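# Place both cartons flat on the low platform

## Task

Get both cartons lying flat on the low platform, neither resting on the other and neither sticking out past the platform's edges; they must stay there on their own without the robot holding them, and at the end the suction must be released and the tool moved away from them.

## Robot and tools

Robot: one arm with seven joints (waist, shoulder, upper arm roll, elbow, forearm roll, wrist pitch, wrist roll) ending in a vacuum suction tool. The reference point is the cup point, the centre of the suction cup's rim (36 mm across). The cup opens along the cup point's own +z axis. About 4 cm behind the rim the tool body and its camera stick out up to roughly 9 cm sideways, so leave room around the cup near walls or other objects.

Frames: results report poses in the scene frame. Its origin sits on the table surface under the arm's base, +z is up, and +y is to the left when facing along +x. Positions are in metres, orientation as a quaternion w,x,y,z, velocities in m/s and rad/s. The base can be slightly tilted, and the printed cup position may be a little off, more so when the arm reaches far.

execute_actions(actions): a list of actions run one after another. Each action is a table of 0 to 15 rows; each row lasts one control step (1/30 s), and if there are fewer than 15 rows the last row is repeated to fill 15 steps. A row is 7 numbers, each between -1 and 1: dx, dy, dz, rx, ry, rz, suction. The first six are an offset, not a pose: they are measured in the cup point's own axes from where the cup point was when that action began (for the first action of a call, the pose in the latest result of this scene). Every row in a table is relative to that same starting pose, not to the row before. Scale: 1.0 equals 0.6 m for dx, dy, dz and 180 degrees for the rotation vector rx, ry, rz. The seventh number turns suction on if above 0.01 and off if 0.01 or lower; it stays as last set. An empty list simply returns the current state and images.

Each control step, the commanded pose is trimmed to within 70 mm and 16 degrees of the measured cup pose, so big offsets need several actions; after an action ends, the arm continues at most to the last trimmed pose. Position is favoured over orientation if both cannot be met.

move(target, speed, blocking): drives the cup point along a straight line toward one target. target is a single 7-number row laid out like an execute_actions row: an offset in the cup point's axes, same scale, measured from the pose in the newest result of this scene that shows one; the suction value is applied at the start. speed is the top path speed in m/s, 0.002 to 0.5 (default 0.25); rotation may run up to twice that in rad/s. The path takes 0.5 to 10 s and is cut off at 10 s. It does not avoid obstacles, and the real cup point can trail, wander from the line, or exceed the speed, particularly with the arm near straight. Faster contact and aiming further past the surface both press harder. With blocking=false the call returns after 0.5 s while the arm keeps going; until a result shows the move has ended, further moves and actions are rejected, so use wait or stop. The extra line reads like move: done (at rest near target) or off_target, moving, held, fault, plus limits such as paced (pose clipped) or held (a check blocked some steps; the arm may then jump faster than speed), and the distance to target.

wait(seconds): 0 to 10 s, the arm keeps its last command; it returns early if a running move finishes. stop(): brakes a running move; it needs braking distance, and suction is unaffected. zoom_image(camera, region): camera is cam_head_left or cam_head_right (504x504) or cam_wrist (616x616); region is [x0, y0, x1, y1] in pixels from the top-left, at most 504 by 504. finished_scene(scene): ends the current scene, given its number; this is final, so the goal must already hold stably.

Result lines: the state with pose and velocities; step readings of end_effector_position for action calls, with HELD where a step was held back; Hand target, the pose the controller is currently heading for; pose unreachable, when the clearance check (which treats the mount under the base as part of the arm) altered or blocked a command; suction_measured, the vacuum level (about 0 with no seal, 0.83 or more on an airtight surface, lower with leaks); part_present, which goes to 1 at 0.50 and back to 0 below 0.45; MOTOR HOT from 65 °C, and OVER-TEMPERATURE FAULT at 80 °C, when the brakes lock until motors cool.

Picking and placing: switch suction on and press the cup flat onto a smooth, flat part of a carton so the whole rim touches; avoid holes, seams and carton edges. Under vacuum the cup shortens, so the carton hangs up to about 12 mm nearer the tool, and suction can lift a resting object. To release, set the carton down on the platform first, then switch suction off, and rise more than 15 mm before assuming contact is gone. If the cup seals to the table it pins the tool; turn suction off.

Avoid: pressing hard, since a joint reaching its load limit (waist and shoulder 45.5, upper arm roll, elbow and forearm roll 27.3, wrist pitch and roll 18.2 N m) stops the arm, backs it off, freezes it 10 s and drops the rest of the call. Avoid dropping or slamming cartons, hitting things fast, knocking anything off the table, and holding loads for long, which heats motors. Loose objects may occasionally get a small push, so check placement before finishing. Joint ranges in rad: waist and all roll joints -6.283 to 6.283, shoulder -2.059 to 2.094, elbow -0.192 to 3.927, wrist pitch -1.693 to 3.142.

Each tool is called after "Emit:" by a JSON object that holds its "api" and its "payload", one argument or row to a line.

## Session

Emit:
{"api": "execute_actions", "payload": {
  "actions": []
}}

Scene clock: 0.00 s.
end_effector_position=(+0.3993, +0.0200, +0.2753) suction_measured=0.01 part_present=0 end_effector_quat_wxyz=(-0.002, -0.025, +1.000, -0.001) end_effector_velocity=(-0.001, +0.000, -0.001) end_effector_angular_velocity=(+0.000, +0.003, +0.001)
Joint positions: [ 0.003 -0.248  0.003  0.922 -0.001  1.173  2.356]
Joint velocities: [ 0.     0.001  0.    -0.002  0.     0.    -0.001]
Hand target: +0.399, +0.020, +0.275; -0.002, -0.025, +1.000, -0.001

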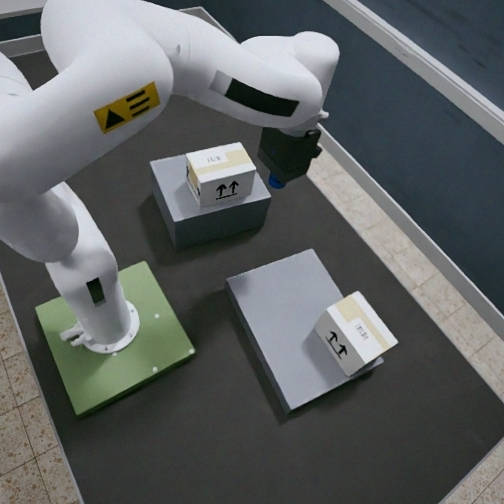

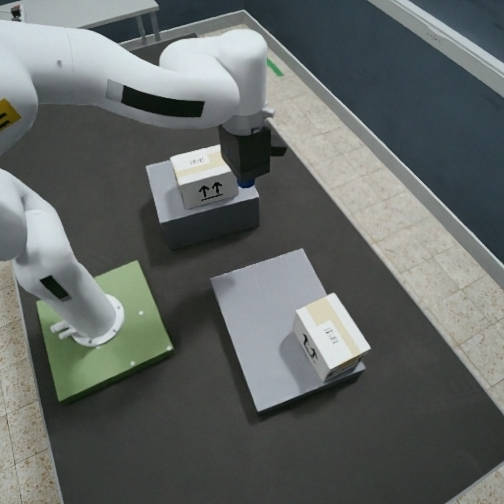

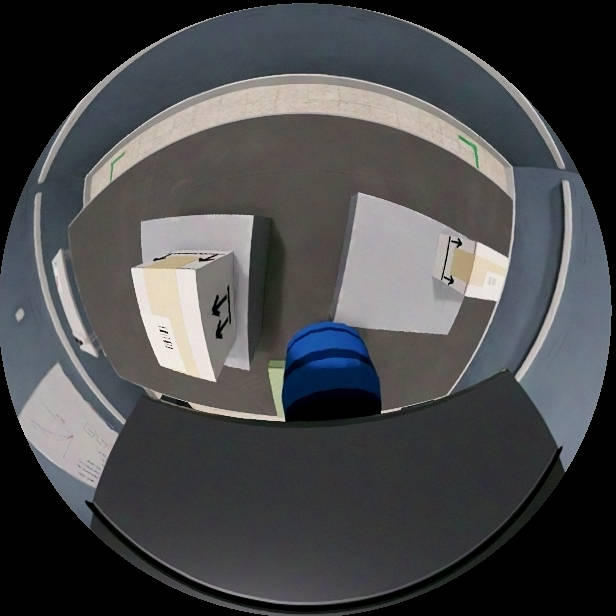

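Emit:
{"api": "move", "payload": {
  "target": [0.03,0.23,-0.02,0,0,0,0]
}}

Emit:
{"api": "zoom_image", "payload": {
  "camera": "cam_head_right",
  "region": [200,240,400,420]
}}

Scene clock: 2.80 s.
end_effector_position=(+0.3746, +0.1564, +0.2871) suction_measured=0.01 part_present=0 end_effector_quat_wxyz=(-0.002, -0.025, +1.000, -0.002) end_effector_velocity=(-0.001, +0.003, +0.000) end_effector_angular_velocity=(-0.001, -0.000, +0.003)
Joint positions: [ 0.133 -0.239  0.198  0.97   0.048  1.208  2.659]
Joint velocities: [ 0.004  0.002  0.004  0.003 -0.001  0.001  0.005]
Hand target: +0.375, +0.157, +0.287; -0.002, -0.025, +1.000, -0.002
Off the commanded pose: 0.001 m, 0 deg.
move: done

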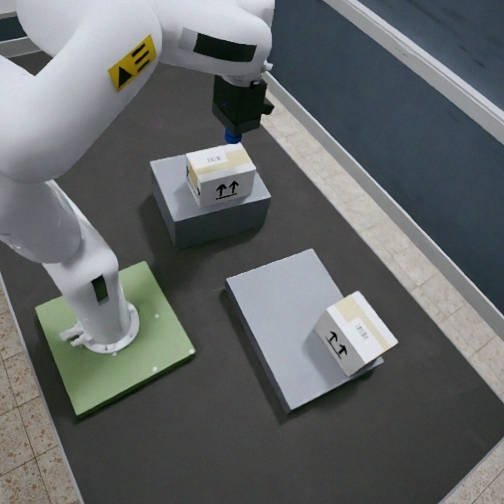

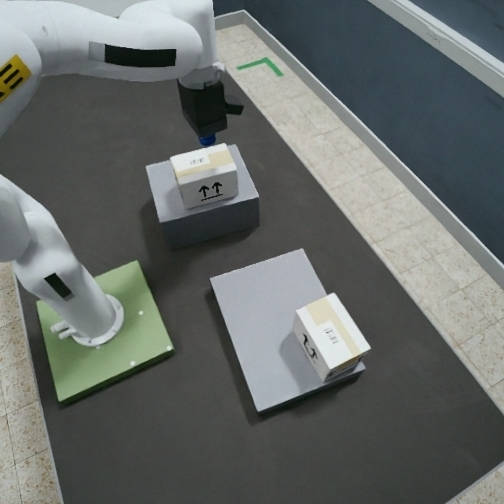

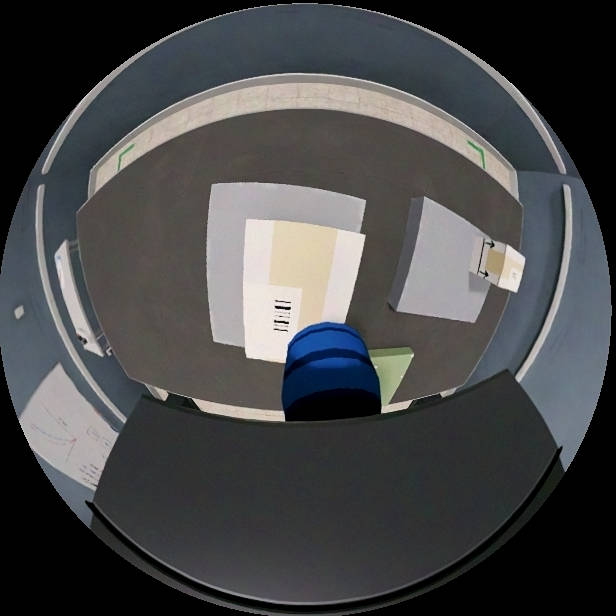

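Region (200, 240, 400, 420) of cam_head_right's 504x504 image, scaled by 2.520, with more detail than that image has; it fills the top 454 rows of this view, and the rest is white.

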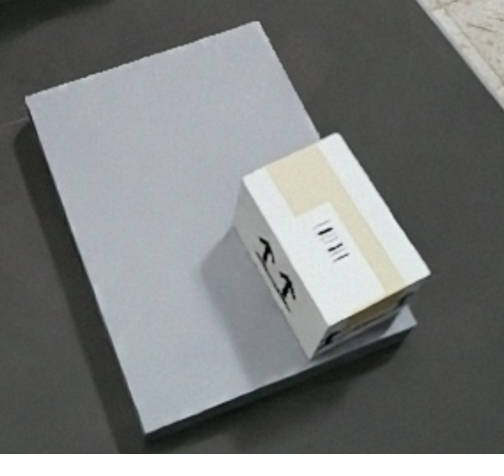

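Already inside the edge, narrowly.

Emit:
{"api": "move", "payload": {
  "target": [0.01,0.03,0.085,0,0,0,0],
  "speed": 0.08
}}

Emit:
{"api": "move", "payload": {
  "target": [0,0,0.032,0,0,0,1],
  "speed": 0.015
}}

Scene clock: 5.30 s.
end_effector_position=(+0.3678, +0.1740, +0.2365) suction_measured=0.01 part_present=0 end_effector_quat_wxyz=(-0.001, -0.025, +1.000, -0.002) end_effector_velocity=(-0.000, +0.001, -0.003) end_effector_angular_velocity=(-0.001, +0.001, +0.000)
Joint positions: [ 0.153 -0.198  0.232  0.862  0.051  1.058  2.706]
Joint velocities: [ 0.001  0.004  0.002 -0.006 -0.001 -0.008  0.003]
Hand target: +0.368, +0.174, +0.236; -0.002, -0.025, +1.000, -0.002
Off the commanded pose: 0.001 m, 0 deg.
move: done

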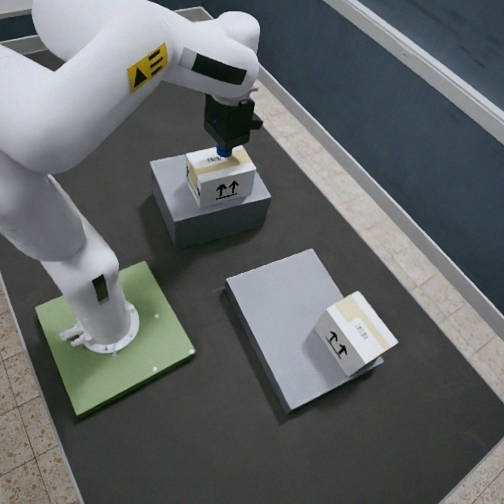

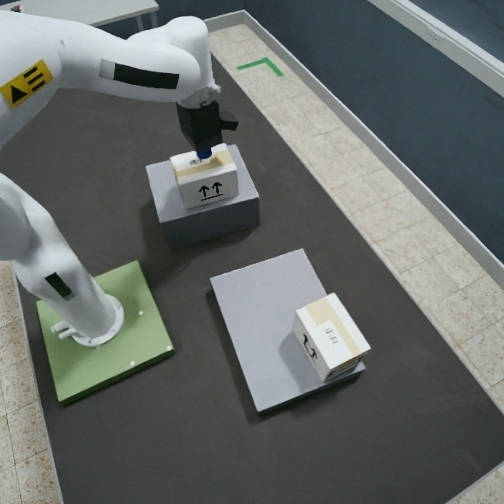

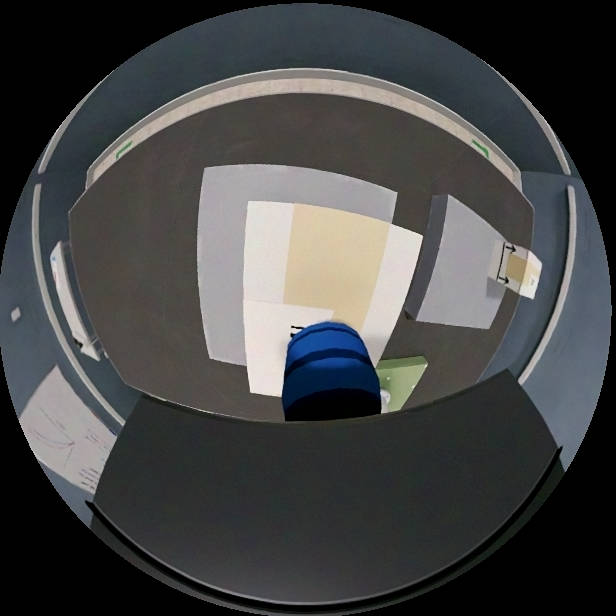

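Scene clock: 6.83 s.
end_effector_position=(+0.3678, +0.1740, +0.2175) suction_measured=0.01 part_present=0 end_effector_quat_wxyz=(-0.001, -0.025, +1.000, -0.001) end_effector_velocity=(+0.000, +0.001, -0.001) end_effector_angular_velocity=(+0.001, -0.004, +0.002)
Joint positions: [ 0.153 -0.176  0.235  0.826  0.047  1.001  2.709]
Joint velocities: [-0.001  0.     0.003 -0.003 -0.    -0.007 -0.   ]
Hand target: +0.368, +0.174, +0.217; -0.001, -0.025, +1.000, -0.001
Off the commanded pose: 0.000 m, 0 deg.
move: done

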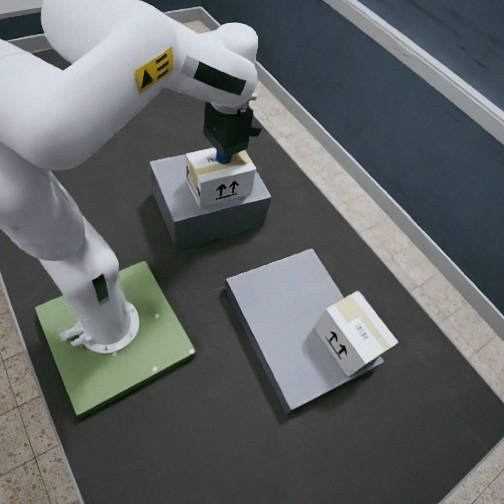

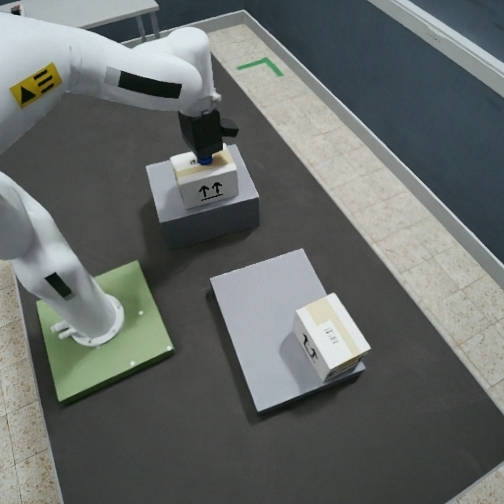

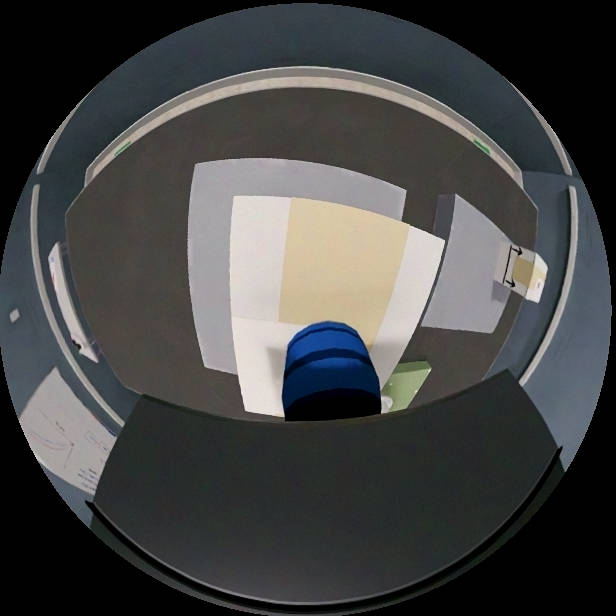

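Emit:
{"api": "move", "payload": {
  "target": [0,0,0.018,0,0,0,1],
  "speed": 0.015
}}

Scene clock: 8.80 s.
end_effector_position=(+0.3676, +0.1739, +0.2067) suction_measured=1.00 part_present=1 end_effector_quat_wxyz=(-0.002, -0.025, +1.000, -0.002) end_effector_velocity=(+0.002, +0.002, -0.000) end_effector_angular_velocity=(+0.002, -0.008, +0.003)
Joint positions: [ 0.153 -0.162  0.237  0.807  0.045  0.969  2.712]
Joint velocities: [ 0.     0.002  0.003 -0.    -0.002 -0.011  0.001]
Hand target: +0.368, +0.174, +0.207; -0.001, -0.025, +1.000, -0.001
Off the commanded pose: 0.000 m, 0 deg.
move: done

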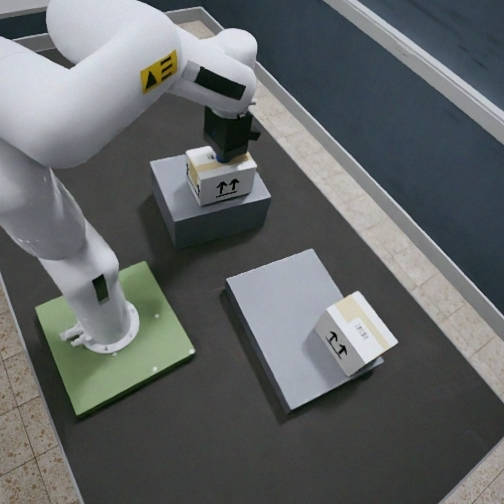

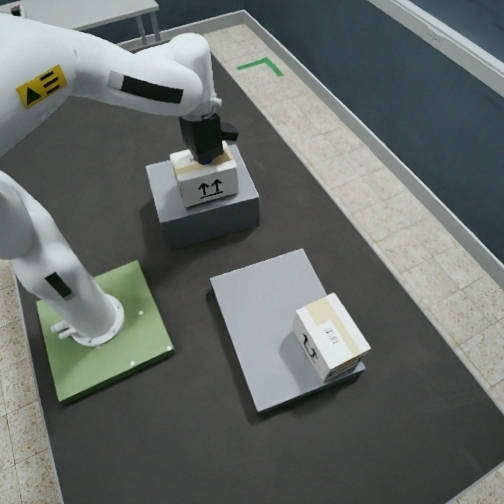

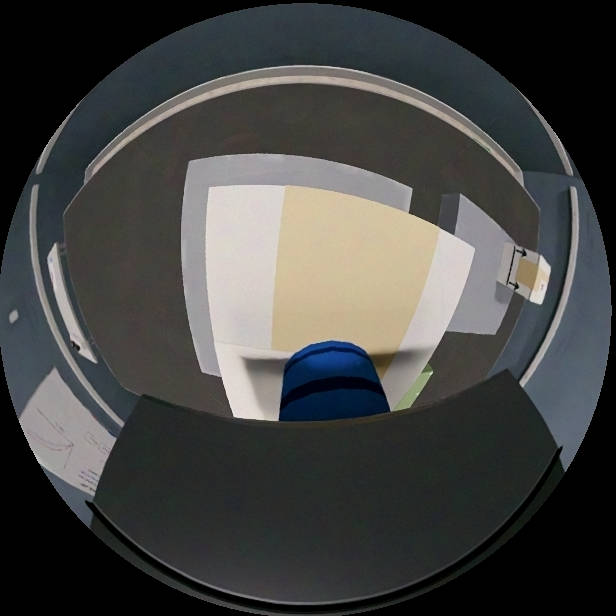

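Emit:
{"api": "move", "payload": {
  "target": [0,0,-0.04,0,0,0,1],
  "speed": 0.06
}}

Emit:
{"api": "move", "payload": {
  "target": [-0.005,-0.467,0,0,0,0,1],
  "speed": 0.18
}}

Emit:
{"api": "move", "payload": {
  "target": [0,0,0.125,0,0,0,1],
  "speed": 0.06
}}

Scene clock: 12.40 s.
end_effector_position=(+0.3676, +0.1739, +0.2303) suction_measured=1.00 part_present=1 end_effector_quat_wxyz=(-0.002, -0.025, +1.000, -0.002) end_effector_velocity=(+0.000, +0.000, +0.003) end_effector_angular_velocity=(+0.003, -0.000, -0.001)
Joint positions: [ 0.153 -0.192  0.233  0.85   0.05   1.041  2.707]
Joint velocities: [ 0.001 -0.003 -0.002  0.005  0.003  0.007 -0.001]
Hand target: +0.368, +0.174, +0.231; -0.002, -0.025, +1.000, -0.002
Off the commanded pose: 0.000 m, 0 deg.
move: done

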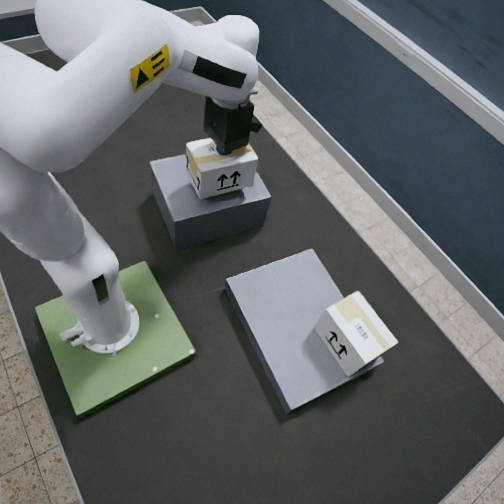

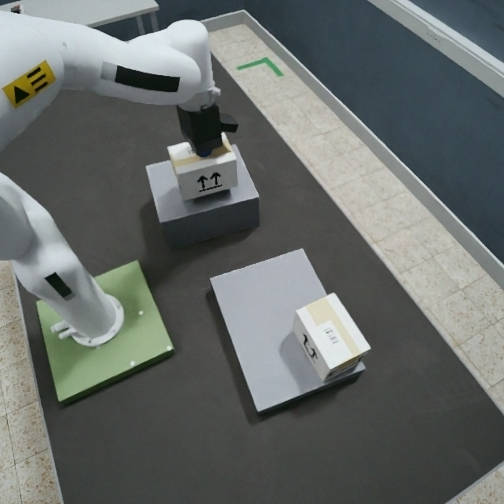

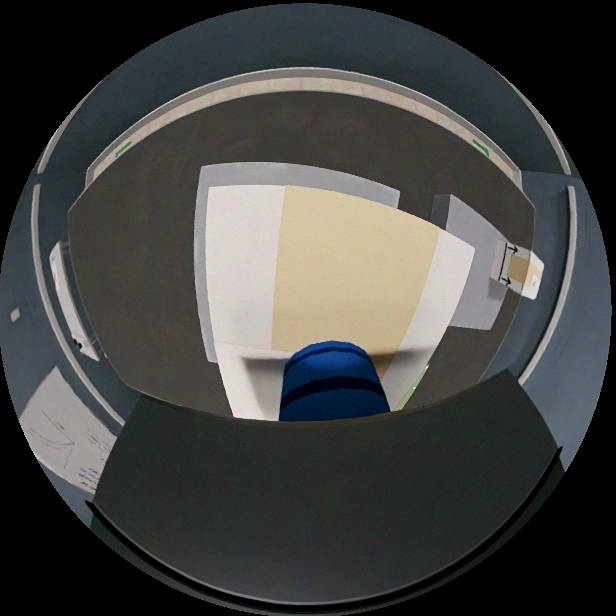

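Scene clock: 14.50 s.
end_effector_position=(+0.3842, -0.1053, +0.2307) suction_measured=1.00 part_present=1 end_effector_quat_wxyz=(-0.002, -0.025, +1.000, -0.001) end_effector_velocity=(+0.000, -0.004, +0.000) end_effector_angular_velocity=(+0.001, +0.000, -0.004)
Joint positions: [-0.125 -0.217 -0.177  0.823 -0.047  1.042  2.076]
Joint velocities: [-0.003  0.004 -0.007  0.004 -0.     0.    -0.006]
Hand target: +0.384, -0.106, +0.231; -0.002, -0.025, +1.000, -0.001
Off the commanded pose: 0.001 m, 0 deg.
move: done

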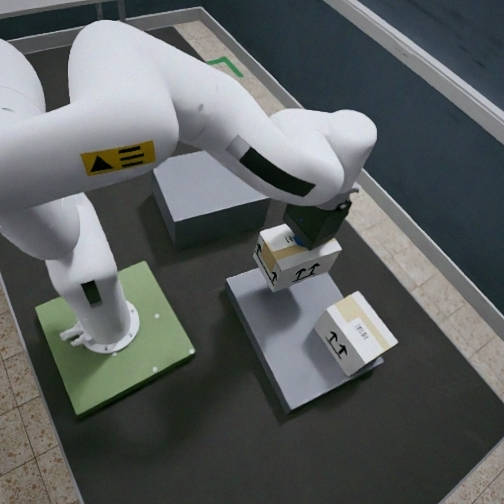

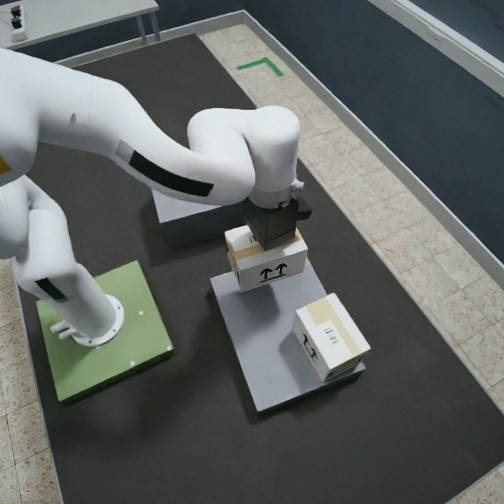

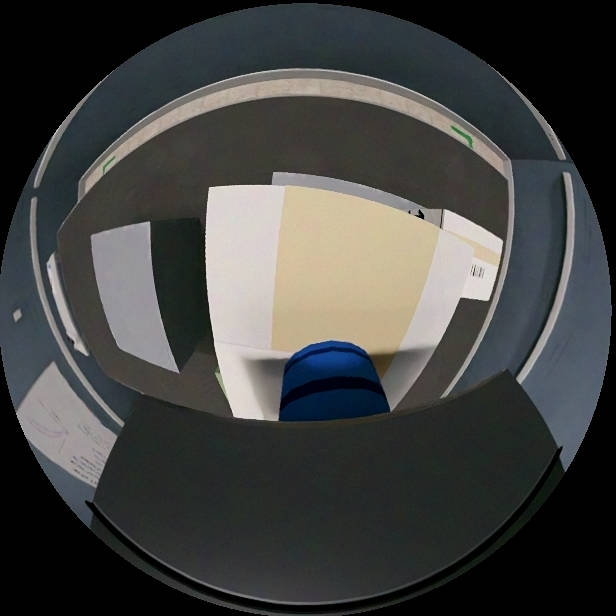

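Scene clock: 16.17 s.
end_effector_position=(+0.3843, -0.1054, +0.1560) suction_measured=1.00 part_present=1 end_effector_quat_wxyz=(-0.002, -0.026, +1.000, -0.001) end_effector_velocity=(-0.000, +0.000, -0.003) end_effector_angular_velocity=(+0.002, +0.001, -0.003)
Joint positions: [-0.124 -0.102 -0.187  0.704 -0.029  0.808  2.06 ]
Joint velocities: [ 0.001  0.006 -0.002 -0.004  0.003 -0.007 -0.   ]
Hand target: +0.384, -0.105, +0.156; -0.002, -0.026, +1.000, -0.001
Off the commanded pose: 0.001 m, 0 deg.
move: done

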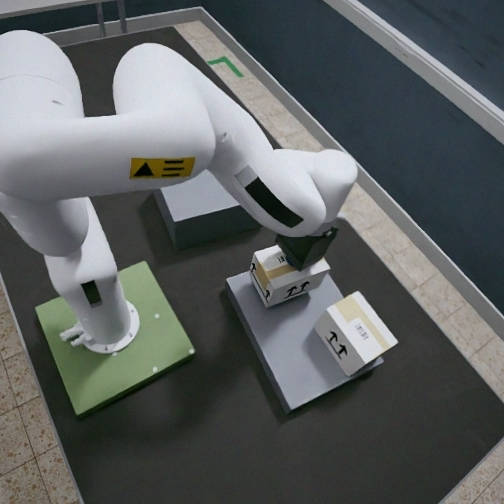

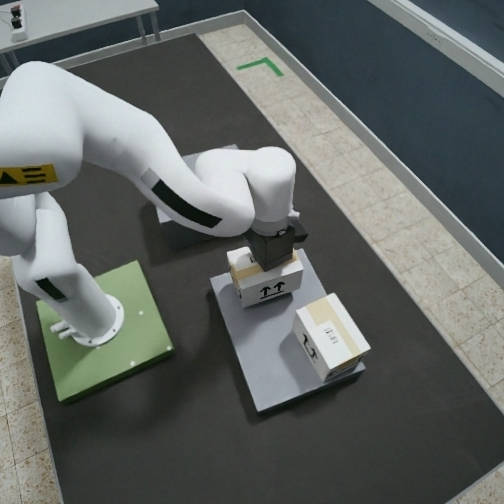

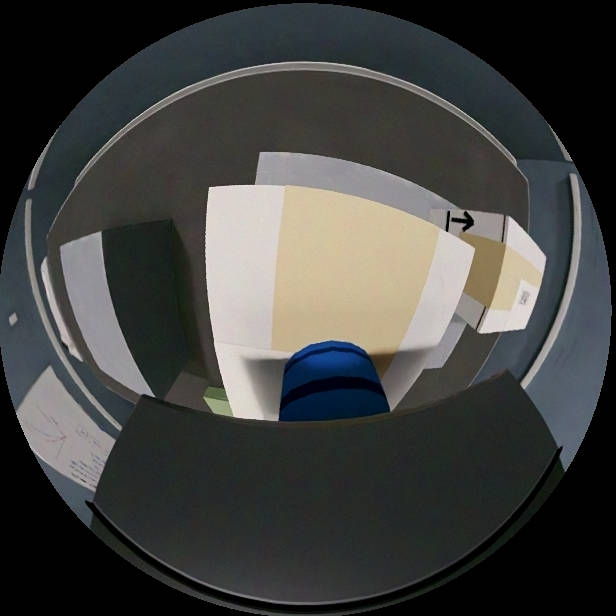

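Shift away from the edge a bit.

Emit:
{"api": "move", "payload": {
  "target": [0,-0.03,0.03,0,0,0,1],
  "speed": 0.025
}}

Emit:
{"api": "move", "payload": {
  "target": [0,0,0.012,0,0,0,1],
  "speed": 0.01
}}

Scene clock: 19.00 s.
end_effector_position=(+0.3852, -0.1231, +0.1382) suction_measured=1.00 part_present=1 end_effector_quat_wxyz=(-0.002, -0.026, +1.000, -0.001) end_effector_velocity=(+0.000, -0.001, -0.002) end_effector_angular_velocity=(+0.000, -0.001, +0.002)
Joint positions: [-0.142 -0.047 -0.212  0.704 -0.017  0.754  2.009]
Joint velocities: [-0.001  0.005 -0.002 -0.001  0.002 -0.006 -0.006]
Hand target: +0.385, -0.123, +0.138; -0.002, -0.026, +1.000, -0.001
Off the commanded pose: 0.000 m, 0 deg.
move: done

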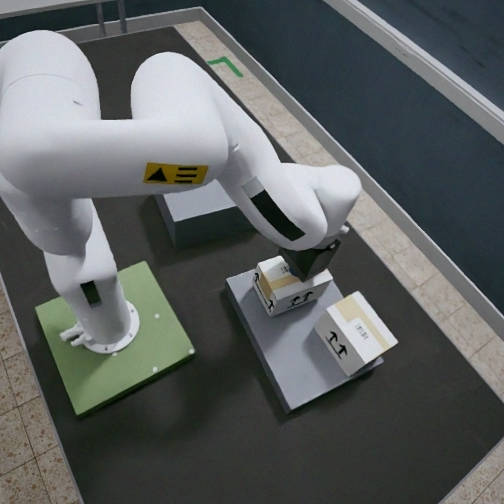

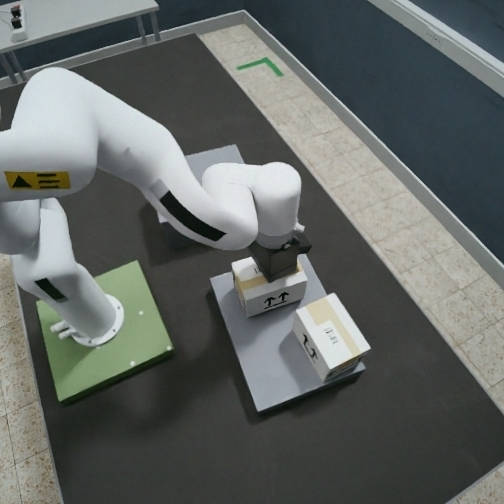

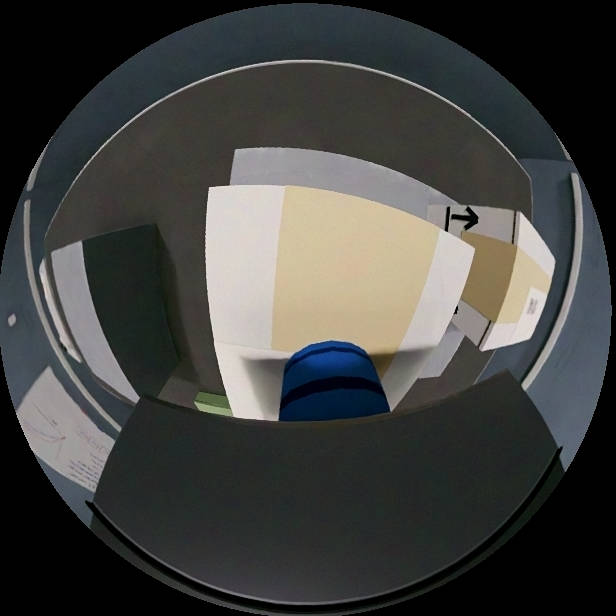

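Scene clock: 19.93 s.
end_effector_position=(+0.3852, -0.1231, +0.1311) suction_measured=1.00 part_present=1 end_effector_quat_wxyz=(-0.002, -0.026, +1.000, -0.001) end_effector_velocity=(+0.001, -0.001, -0.001) end_effector_angular_velocity=(-0.002, -0.003, -0.001)
Joint positions: [-0.142 -0.031 -0.212  0.697 -0.012  0.731  2.006]
Joint velocities: [-0.001  0.003 -0.001 -0.001  0.    -0.008 -0.001]
Hand target: +0.385, -0.123, +0.131; -0.002, -0.026, +1.000, -0.001
Off the commanded pose: 0.000 m, 0 deg.
move: done

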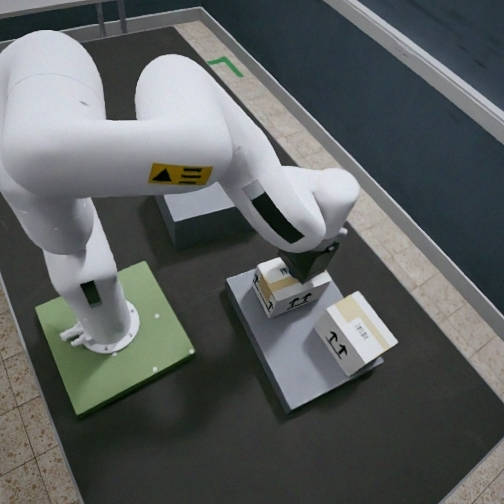

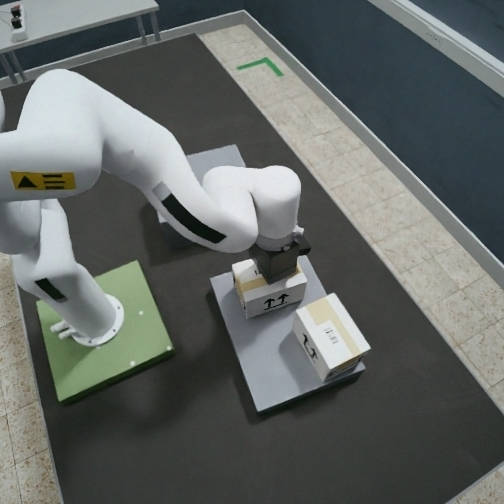

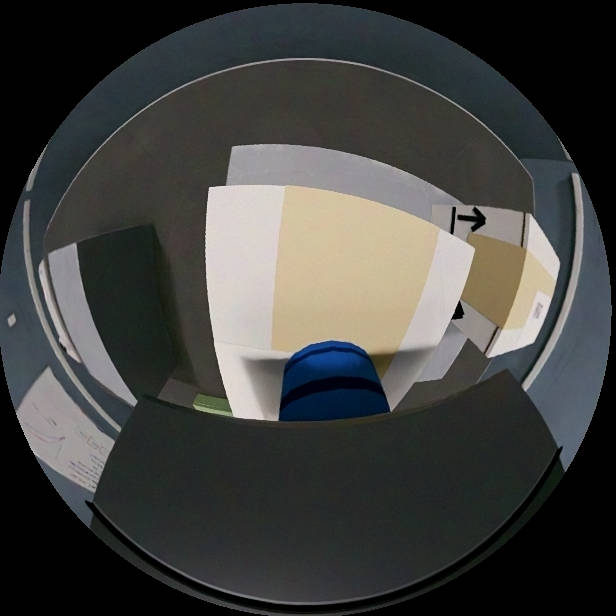

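Emit:
{"api": "move", "payload": {
  "target": [0,0,0.012,0,0,0,1],
  "speed": 0.01
}}

Scene clock: 22.30 s.
end_effector_position=(+0.3860, -0.1234, +0.1254) suction_measured=1.00 part_present=1 end_effector_quat_wxyz=(-0.001, -0.026, +1.000, -0.001) end_effector_velocity=(+0.000, +0.000, -0.001) end_effector_angular_velocity=(-0.001, -0.002, +0.003)
Joint positions: [-0.142 -0.017 -0.212  0.692 -0.008  0.71   2.002]
Joint velocities: [-0.     0.001  0.001 -0.003  0.    -0.006 -0.003]
Hand target: +0.385, -0.123, +0.124; -0.002, -0.026, +1.000, -0.001
Off the commanded pose: 0.002 m, 0 deg.
move: done

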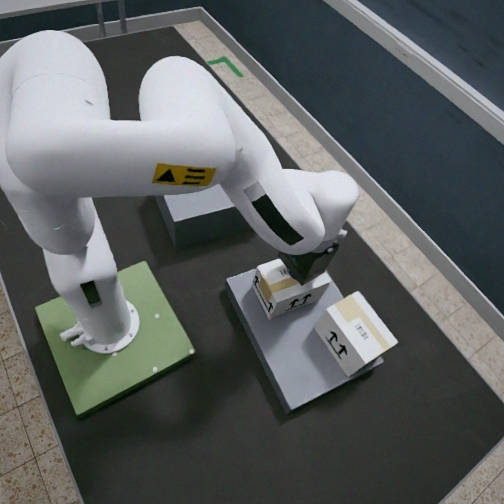

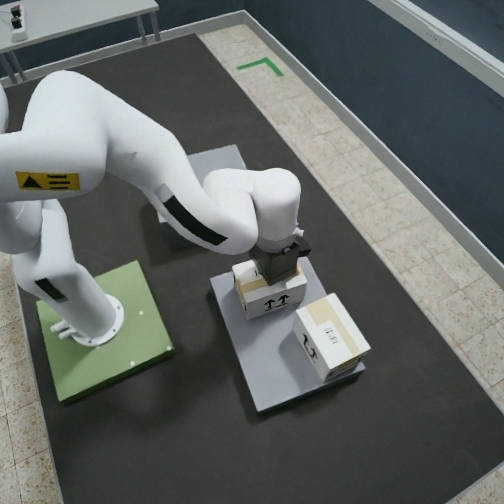

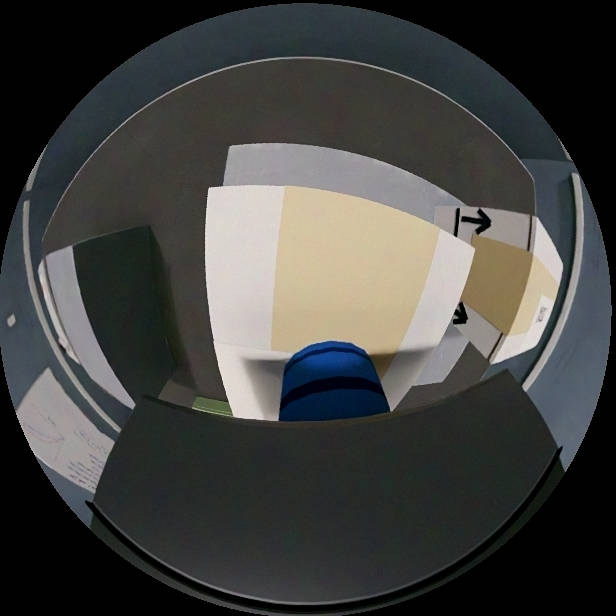

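Emit:
{"api": "execute_actions", "payload": {
  "actions": [
    [[0,0,0,0,0,0,0]]
  ]
}}

Emit:
{"api": "move", "payload": {
  "target": [0,0,-0.2,0,0,0,0],
  "speed": 0.15
}}

Emit:
{"api": "zoom_image", "payload": {
  "camera": "cam_head_right",
  "region": [270,300,390,400]
}}

Scene clock: 25.13 s.
end_effector_position=(+0.3856, -0.1232, +0.1249) suction_measured=0.01 part_present=0 end_effector_quat_wxyz=(-0.001, -0.026, +1.000, -0.001) end_effector_velocity=(-0.000, -0.001, +0.000) end_effector_angular_velocity=(-0.001, +0.000, +0.001)
Joint positions: [-0.142 -0.016 -0.212  0.692 -0.008  0.71   2.002]
Joint velocities: [ 0.    -0.    -0.001  0.    -0.002  0.001 -0.   ]
Hand target: +0.386, -0.123, +0.125; -0.001, -0.026, +1.000, -0.001
Off the commanded pose: 0.001 m, 0 deg.
Step readings (end_effector_position):
0: (+0.3854, -0.1232, +0.1243)
1: (+0.3854, -0.1232, +0.1243)
2: (+0.3855, -0.1232, +0.1245)
4: (+0.3855, -0.1232, +0.1247)
8: (+0.3855, -0.1232, +0.1248)
15: end_effector_position above

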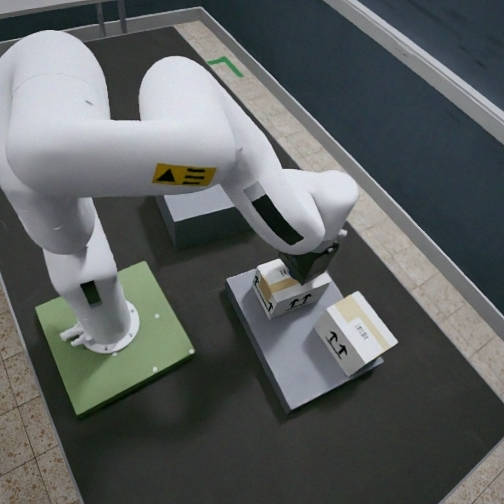

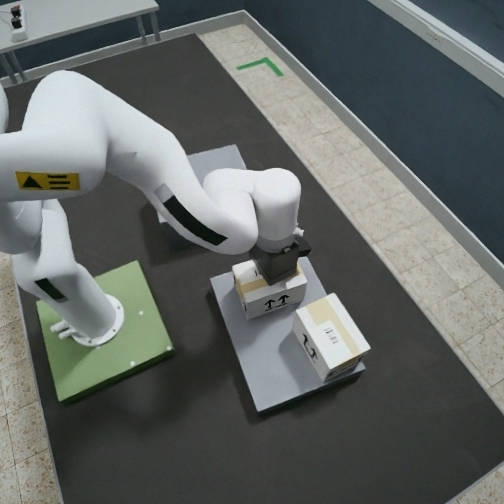

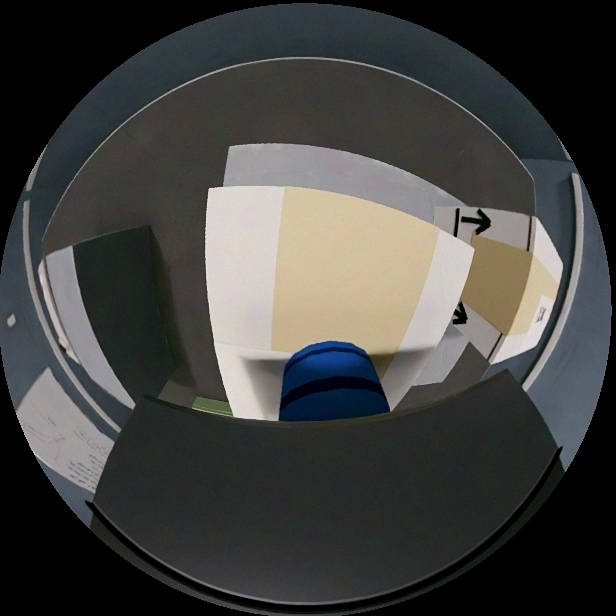

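Scene clock: 26.47 s.
end_effector_position=(+0.3853, -0.1232, +0.2446) suction_measured=0.01 part_present=0 end_effector_quat_wxyz=(-0.002, -0.025, +1.000, -0.001) end_effector_velocity=(+0.001, -0.001, +0.003) end_effector_angular_velocity=(-0.002, -0.002, -0.000)
Joint positions: [-0.142 -0.213 -0.199  0.87  -0.05   1.081  2.037]
Joint velocities: [-0.    -0.002 -0.001  0.007 -0.002  0.007  0.   ]
Hand target: +0.385, -0.123, +0.245; -0.002, -0.025, +1.000, -0.001
Off the commanded pose: 0.001 m, 0 deg.
move: done

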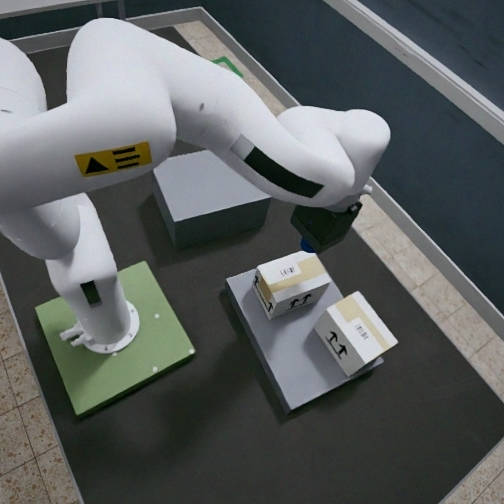

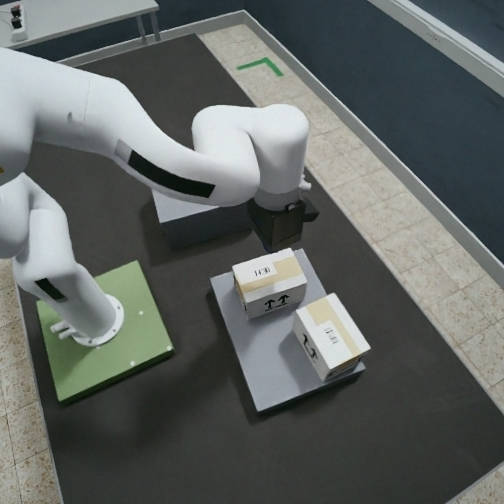

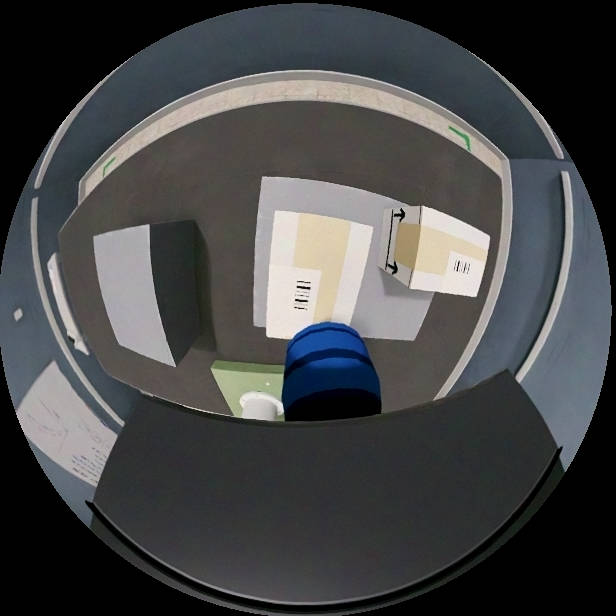

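Region (270, 300, 390, 400) of cam_head_right's 504x504 image, scaled by 4.200, with more detail than that image has.

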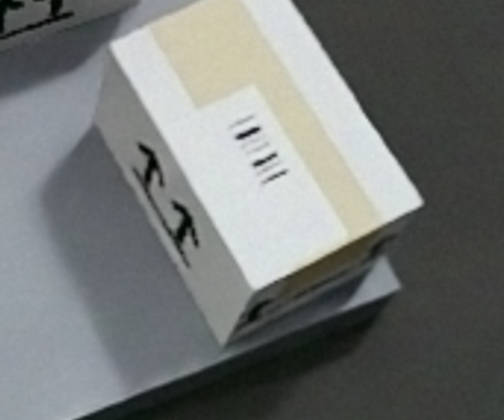

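Emit:
{"api": "finished_scene", "payload": {
  "scene": 2
}}

The scene is finished: the task was done.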